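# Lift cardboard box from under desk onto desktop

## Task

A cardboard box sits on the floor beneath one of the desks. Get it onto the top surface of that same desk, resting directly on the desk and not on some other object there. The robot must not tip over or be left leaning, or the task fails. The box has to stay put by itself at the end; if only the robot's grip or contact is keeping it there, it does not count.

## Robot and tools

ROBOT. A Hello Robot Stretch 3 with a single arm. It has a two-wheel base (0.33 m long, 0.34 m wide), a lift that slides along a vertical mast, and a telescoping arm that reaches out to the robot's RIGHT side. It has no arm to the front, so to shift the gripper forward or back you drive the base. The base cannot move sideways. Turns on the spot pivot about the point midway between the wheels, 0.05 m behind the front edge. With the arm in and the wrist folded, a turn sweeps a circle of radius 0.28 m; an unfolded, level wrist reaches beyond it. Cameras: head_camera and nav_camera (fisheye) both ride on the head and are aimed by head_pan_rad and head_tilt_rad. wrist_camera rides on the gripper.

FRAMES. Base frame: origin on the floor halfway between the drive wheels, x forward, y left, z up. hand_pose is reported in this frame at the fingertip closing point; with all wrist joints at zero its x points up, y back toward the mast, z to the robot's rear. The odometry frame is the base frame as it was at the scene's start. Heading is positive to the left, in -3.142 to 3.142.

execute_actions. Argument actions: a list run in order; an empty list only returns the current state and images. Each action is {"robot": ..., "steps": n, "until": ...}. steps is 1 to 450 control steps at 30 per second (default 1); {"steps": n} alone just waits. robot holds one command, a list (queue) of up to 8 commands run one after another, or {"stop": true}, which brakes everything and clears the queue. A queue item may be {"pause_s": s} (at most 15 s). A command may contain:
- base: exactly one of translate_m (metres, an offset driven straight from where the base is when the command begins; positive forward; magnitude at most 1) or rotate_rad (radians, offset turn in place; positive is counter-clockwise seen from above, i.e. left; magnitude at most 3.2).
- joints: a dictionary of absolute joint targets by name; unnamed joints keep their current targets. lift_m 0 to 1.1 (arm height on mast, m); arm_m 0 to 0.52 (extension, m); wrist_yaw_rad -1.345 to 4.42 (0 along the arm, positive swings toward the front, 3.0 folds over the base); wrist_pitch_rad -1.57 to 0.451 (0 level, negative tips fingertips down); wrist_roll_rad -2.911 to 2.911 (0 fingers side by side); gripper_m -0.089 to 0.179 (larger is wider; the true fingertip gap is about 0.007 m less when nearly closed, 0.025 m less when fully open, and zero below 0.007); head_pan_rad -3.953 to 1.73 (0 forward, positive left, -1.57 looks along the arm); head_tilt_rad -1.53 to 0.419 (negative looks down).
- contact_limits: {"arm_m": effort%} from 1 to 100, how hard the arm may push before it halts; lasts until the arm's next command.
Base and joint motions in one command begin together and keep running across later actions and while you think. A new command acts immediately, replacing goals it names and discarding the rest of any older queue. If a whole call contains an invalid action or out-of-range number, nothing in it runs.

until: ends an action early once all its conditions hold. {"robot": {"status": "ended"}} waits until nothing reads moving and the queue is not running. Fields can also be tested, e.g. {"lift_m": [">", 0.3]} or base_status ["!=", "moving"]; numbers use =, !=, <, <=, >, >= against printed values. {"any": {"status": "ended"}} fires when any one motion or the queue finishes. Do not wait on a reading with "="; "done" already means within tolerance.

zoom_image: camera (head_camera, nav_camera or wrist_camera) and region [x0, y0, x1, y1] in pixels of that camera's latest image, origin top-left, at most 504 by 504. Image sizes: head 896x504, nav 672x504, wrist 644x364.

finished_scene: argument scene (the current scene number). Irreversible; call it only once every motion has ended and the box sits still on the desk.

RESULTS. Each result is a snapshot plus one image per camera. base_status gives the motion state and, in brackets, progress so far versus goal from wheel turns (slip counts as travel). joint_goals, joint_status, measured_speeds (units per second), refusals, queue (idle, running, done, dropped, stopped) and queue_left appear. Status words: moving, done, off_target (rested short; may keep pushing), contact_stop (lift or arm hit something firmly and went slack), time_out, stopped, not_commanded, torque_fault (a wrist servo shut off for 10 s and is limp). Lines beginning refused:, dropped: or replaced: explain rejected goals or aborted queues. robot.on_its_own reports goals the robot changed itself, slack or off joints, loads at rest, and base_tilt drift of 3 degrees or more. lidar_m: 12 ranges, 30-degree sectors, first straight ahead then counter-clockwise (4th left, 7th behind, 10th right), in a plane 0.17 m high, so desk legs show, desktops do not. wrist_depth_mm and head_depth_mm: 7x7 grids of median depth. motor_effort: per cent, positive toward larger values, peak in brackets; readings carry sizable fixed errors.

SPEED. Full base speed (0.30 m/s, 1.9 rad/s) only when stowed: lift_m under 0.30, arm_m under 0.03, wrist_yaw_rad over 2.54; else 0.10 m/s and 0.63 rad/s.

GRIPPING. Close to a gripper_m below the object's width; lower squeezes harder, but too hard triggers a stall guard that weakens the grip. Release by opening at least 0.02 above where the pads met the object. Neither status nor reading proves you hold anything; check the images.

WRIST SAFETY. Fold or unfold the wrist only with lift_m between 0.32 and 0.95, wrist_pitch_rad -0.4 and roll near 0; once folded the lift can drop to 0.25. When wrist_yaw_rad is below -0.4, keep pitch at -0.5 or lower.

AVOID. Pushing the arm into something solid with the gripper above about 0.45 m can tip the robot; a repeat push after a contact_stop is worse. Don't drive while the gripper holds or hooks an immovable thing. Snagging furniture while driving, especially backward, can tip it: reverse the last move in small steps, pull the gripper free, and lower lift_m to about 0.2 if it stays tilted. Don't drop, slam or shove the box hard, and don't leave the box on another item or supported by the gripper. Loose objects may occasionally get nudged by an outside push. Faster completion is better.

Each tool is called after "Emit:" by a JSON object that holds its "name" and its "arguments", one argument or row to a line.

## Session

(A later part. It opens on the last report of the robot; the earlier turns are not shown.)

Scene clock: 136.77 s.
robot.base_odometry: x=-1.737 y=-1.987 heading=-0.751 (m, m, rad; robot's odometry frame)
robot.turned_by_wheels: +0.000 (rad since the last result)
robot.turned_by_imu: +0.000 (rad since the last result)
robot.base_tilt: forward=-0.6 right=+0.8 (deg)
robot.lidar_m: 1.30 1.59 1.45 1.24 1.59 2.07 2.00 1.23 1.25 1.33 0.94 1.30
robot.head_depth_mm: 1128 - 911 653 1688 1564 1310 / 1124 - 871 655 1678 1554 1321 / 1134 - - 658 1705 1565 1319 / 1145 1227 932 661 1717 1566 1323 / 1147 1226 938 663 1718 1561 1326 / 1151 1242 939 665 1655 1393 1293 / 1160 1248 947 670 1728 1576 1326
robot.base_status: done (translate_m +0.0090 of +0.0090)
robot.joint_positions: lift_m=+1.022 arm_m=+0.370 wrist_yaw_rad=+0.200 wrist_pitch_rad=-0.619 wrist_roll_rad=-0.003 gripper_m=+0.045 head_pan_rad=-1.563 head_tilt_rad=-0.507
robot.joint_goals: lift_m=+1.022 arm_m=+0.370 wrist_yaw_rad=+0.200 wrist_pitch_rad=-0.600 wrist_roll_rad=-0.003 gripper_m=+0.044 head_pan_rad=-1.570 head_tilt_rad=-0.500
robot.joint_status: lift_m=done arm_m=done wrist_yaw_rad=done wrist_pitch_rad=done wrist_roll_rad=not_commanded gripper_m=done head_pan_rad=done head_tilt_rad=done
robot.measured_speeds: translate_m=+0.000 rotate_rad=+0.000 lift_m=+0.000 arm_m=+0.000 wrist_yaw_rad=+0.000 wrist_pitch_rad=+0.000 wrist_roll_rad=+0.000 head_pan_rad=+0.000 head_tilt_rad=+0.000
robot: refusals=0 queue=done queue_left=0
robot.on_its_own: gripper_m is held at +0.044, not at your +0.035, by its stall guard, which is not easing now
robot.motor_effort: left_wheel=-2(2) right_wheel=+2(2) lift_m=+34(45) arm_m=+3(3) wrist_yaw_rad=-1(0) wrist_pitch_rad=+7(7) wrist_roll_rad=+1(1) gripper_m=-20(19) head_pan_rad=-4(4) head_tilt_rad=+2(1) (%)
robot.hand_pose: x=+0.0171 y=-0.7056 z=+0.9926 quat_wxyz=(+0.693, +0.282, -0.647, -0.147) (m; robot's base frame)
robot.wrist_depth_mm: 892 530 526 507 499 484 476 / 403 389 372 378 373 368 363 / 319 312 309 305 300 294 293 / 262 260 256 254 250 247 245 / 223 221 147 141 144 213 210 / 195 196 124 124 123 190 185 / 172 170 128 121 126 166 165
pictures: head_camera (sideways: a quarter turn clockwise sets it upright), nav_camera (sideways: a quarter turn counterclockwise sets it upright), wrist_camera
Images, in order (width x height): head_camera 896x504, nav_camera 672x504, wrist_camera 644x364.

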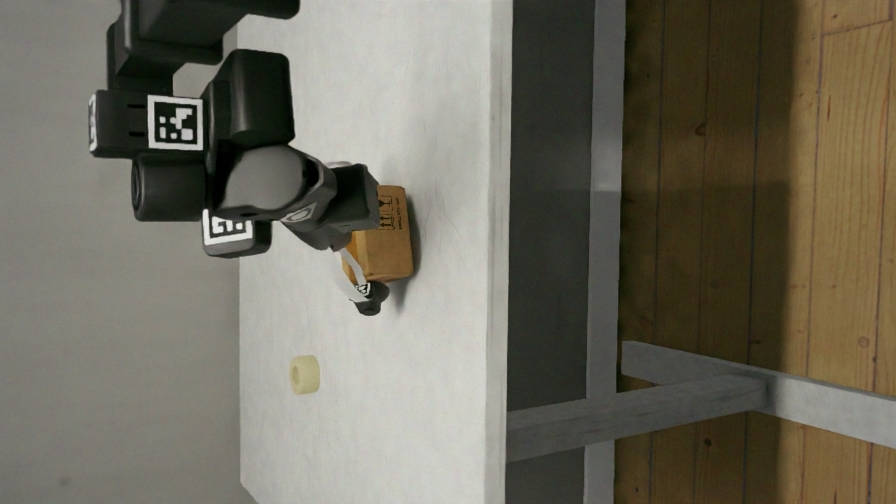

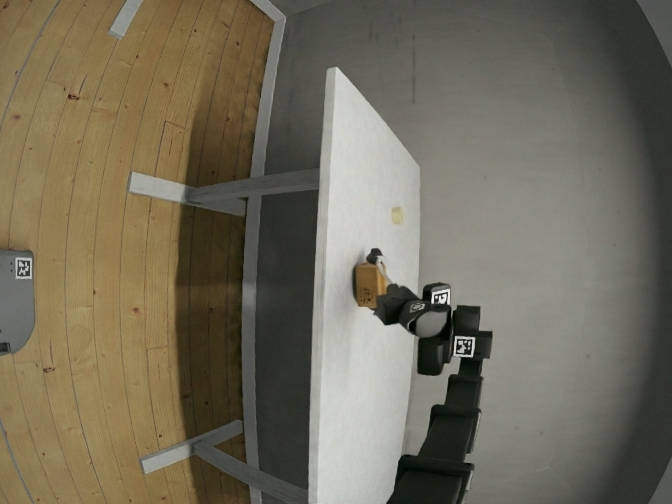

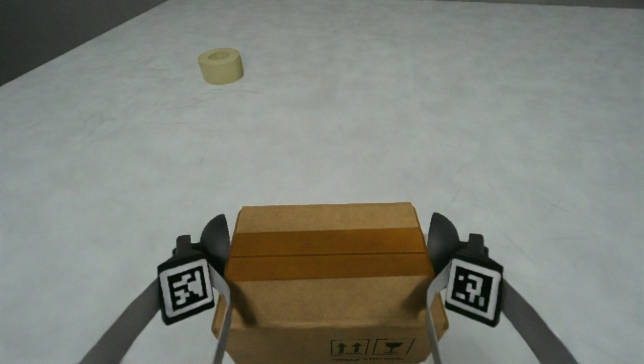

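Emit:
{"name": "execute_actions", "arguments": {
  "actions": [
    {"robot":[{"joints":{"lift_m":1.009}},{"joints":{"gripper_m":0.16}},{"joints":{"lift_m":1.08}}],"steps":450,"until":{"robot":{"status":"ended"}}}
  ]
}}

Scene clock: 145.37 s.
robot.base_odometry: x=-1.737 y=-1.987 heading=-0.751 (m, m, rad; robot's odometry frame)
robot.turned_by_wheels: +0.000 (rad since the last result)
robot.turned_by_imu: +0.000 (rad since the last result)
robot.base_tilt: forward=-0.5 right=+0.8 (deg)
robot.lidar_m: 1.30 1.58 1.45 1.24 1.59 2.06 2.01 1.23 1.25 1.33 0.94 1.31
robot.head_depth_mm: 1152 1214 918 652 1683 1547 1309 / - 1250 918 655 1695 1564 1318 / - - 873 659 1704 1557 1313 / 1139 1247 884 661 1711 1567 1320 / 1149 1234 884 664 1732 1560 1322 / 1153 1245 944 666 1654 1392 1296 / 1156 1254 945 670 1720 1579 1329
robot.base_status: done (translate_m +0.0090 of +0.0090)
robot.joint_positions: lift_m=+1.080 arm_m=+0.370 wrist_yaw_rad=+0.200 wrist_pitch_rad=-0.613 wrist_roll_rad=-0.003 gripper_m=+0.160 head_pan_rad=-1.563 head_tilt_rad=-0.507
robot.joint_goals: lift_m=+1.080 arm_m=+0.370 wrist_yaw_rad=+0.200 wrist_pitch_rad=-0.600 wrist_roll_rad=-0.003 gripper_m=+0.160 head_pan_rad=-1.570 head_tilt_rad=-0.500
robot.joint_status: lift_m=done arm_m=done wrist_yaw_rad=done wrist_pitch_rad=done wrist_roll_rad=not_commanded gripper_m=done head_pan_rad=done head_tilt_rad=done
robot.measured_speeds: translate_m=+0.000 rotate_rad=+0.000 lift_m=+0.000 arm_m=+0.000 wrist_yaw_rad=+0.000 wrist_pitch_rad=+0.000 wrist_roll_rad=+0.000 head_pan_rad=+0.000 head_tilt_rad=+0.000
robot: refusals=0 queue=done queue_left=0
robot.motor_effort: left_wheel=-2(2) right_wheel=+2(1) lift_m=+43(46) arm_m=+3(3) wrist_yaw_rad=+1(0) wrist_pitch_rad=+5(7) wrist_roll_rad=+1(1) gripper_m=+0(84) head_pan_rad=-5(4) head_tilt_rad=+3(2) (%)
robot.hand_pose: x=+0.0173 y=-0.7065 z=+1.0514 quat_wxyz=(+0.693, +0.280, -0.648, -0.145) (m; robot's base frame)
robot.wrist_depth_mm: 896 808 717 669 638 599 573 / - 531 519 509 504 491 483 / 432 421 405 408 404 395 391 / 347 347 342 339 331 328 327 / 298 302 292 288 285 292 281 / 260 - 256 200 245 245 246 / 229 225 221 177 213 220 218
pictures: head_camera (sideways: a quarter turn clockwise sets it upright), nav_camera (sideways: a quarter turn counterclockwise sets it upright), wrist_camera
Images, in order (width x height): head_camera 896x504, nav_camera 672x504, wrist_camera 644x364.

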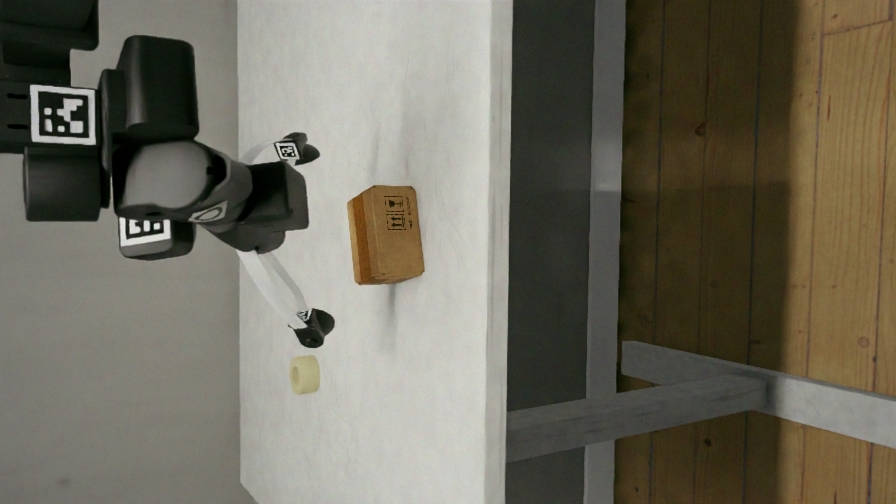

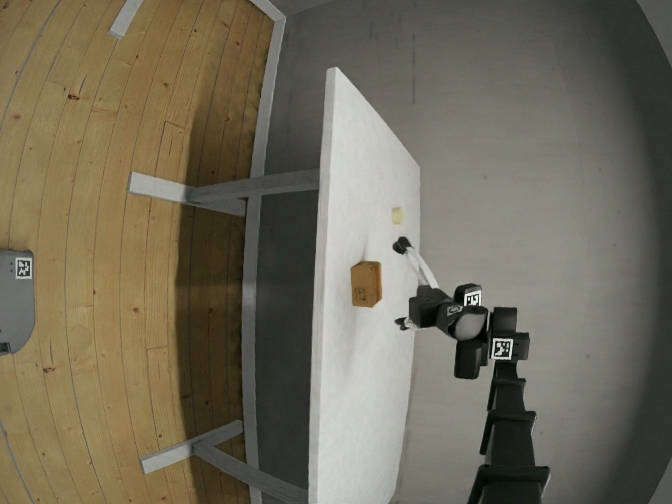

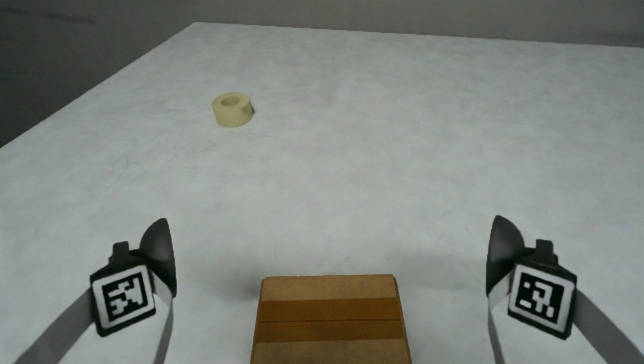

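Emit:
{"name": "finished_scene", "arguments": {
  "scene": 2
}}

The scene is finished: the task was done.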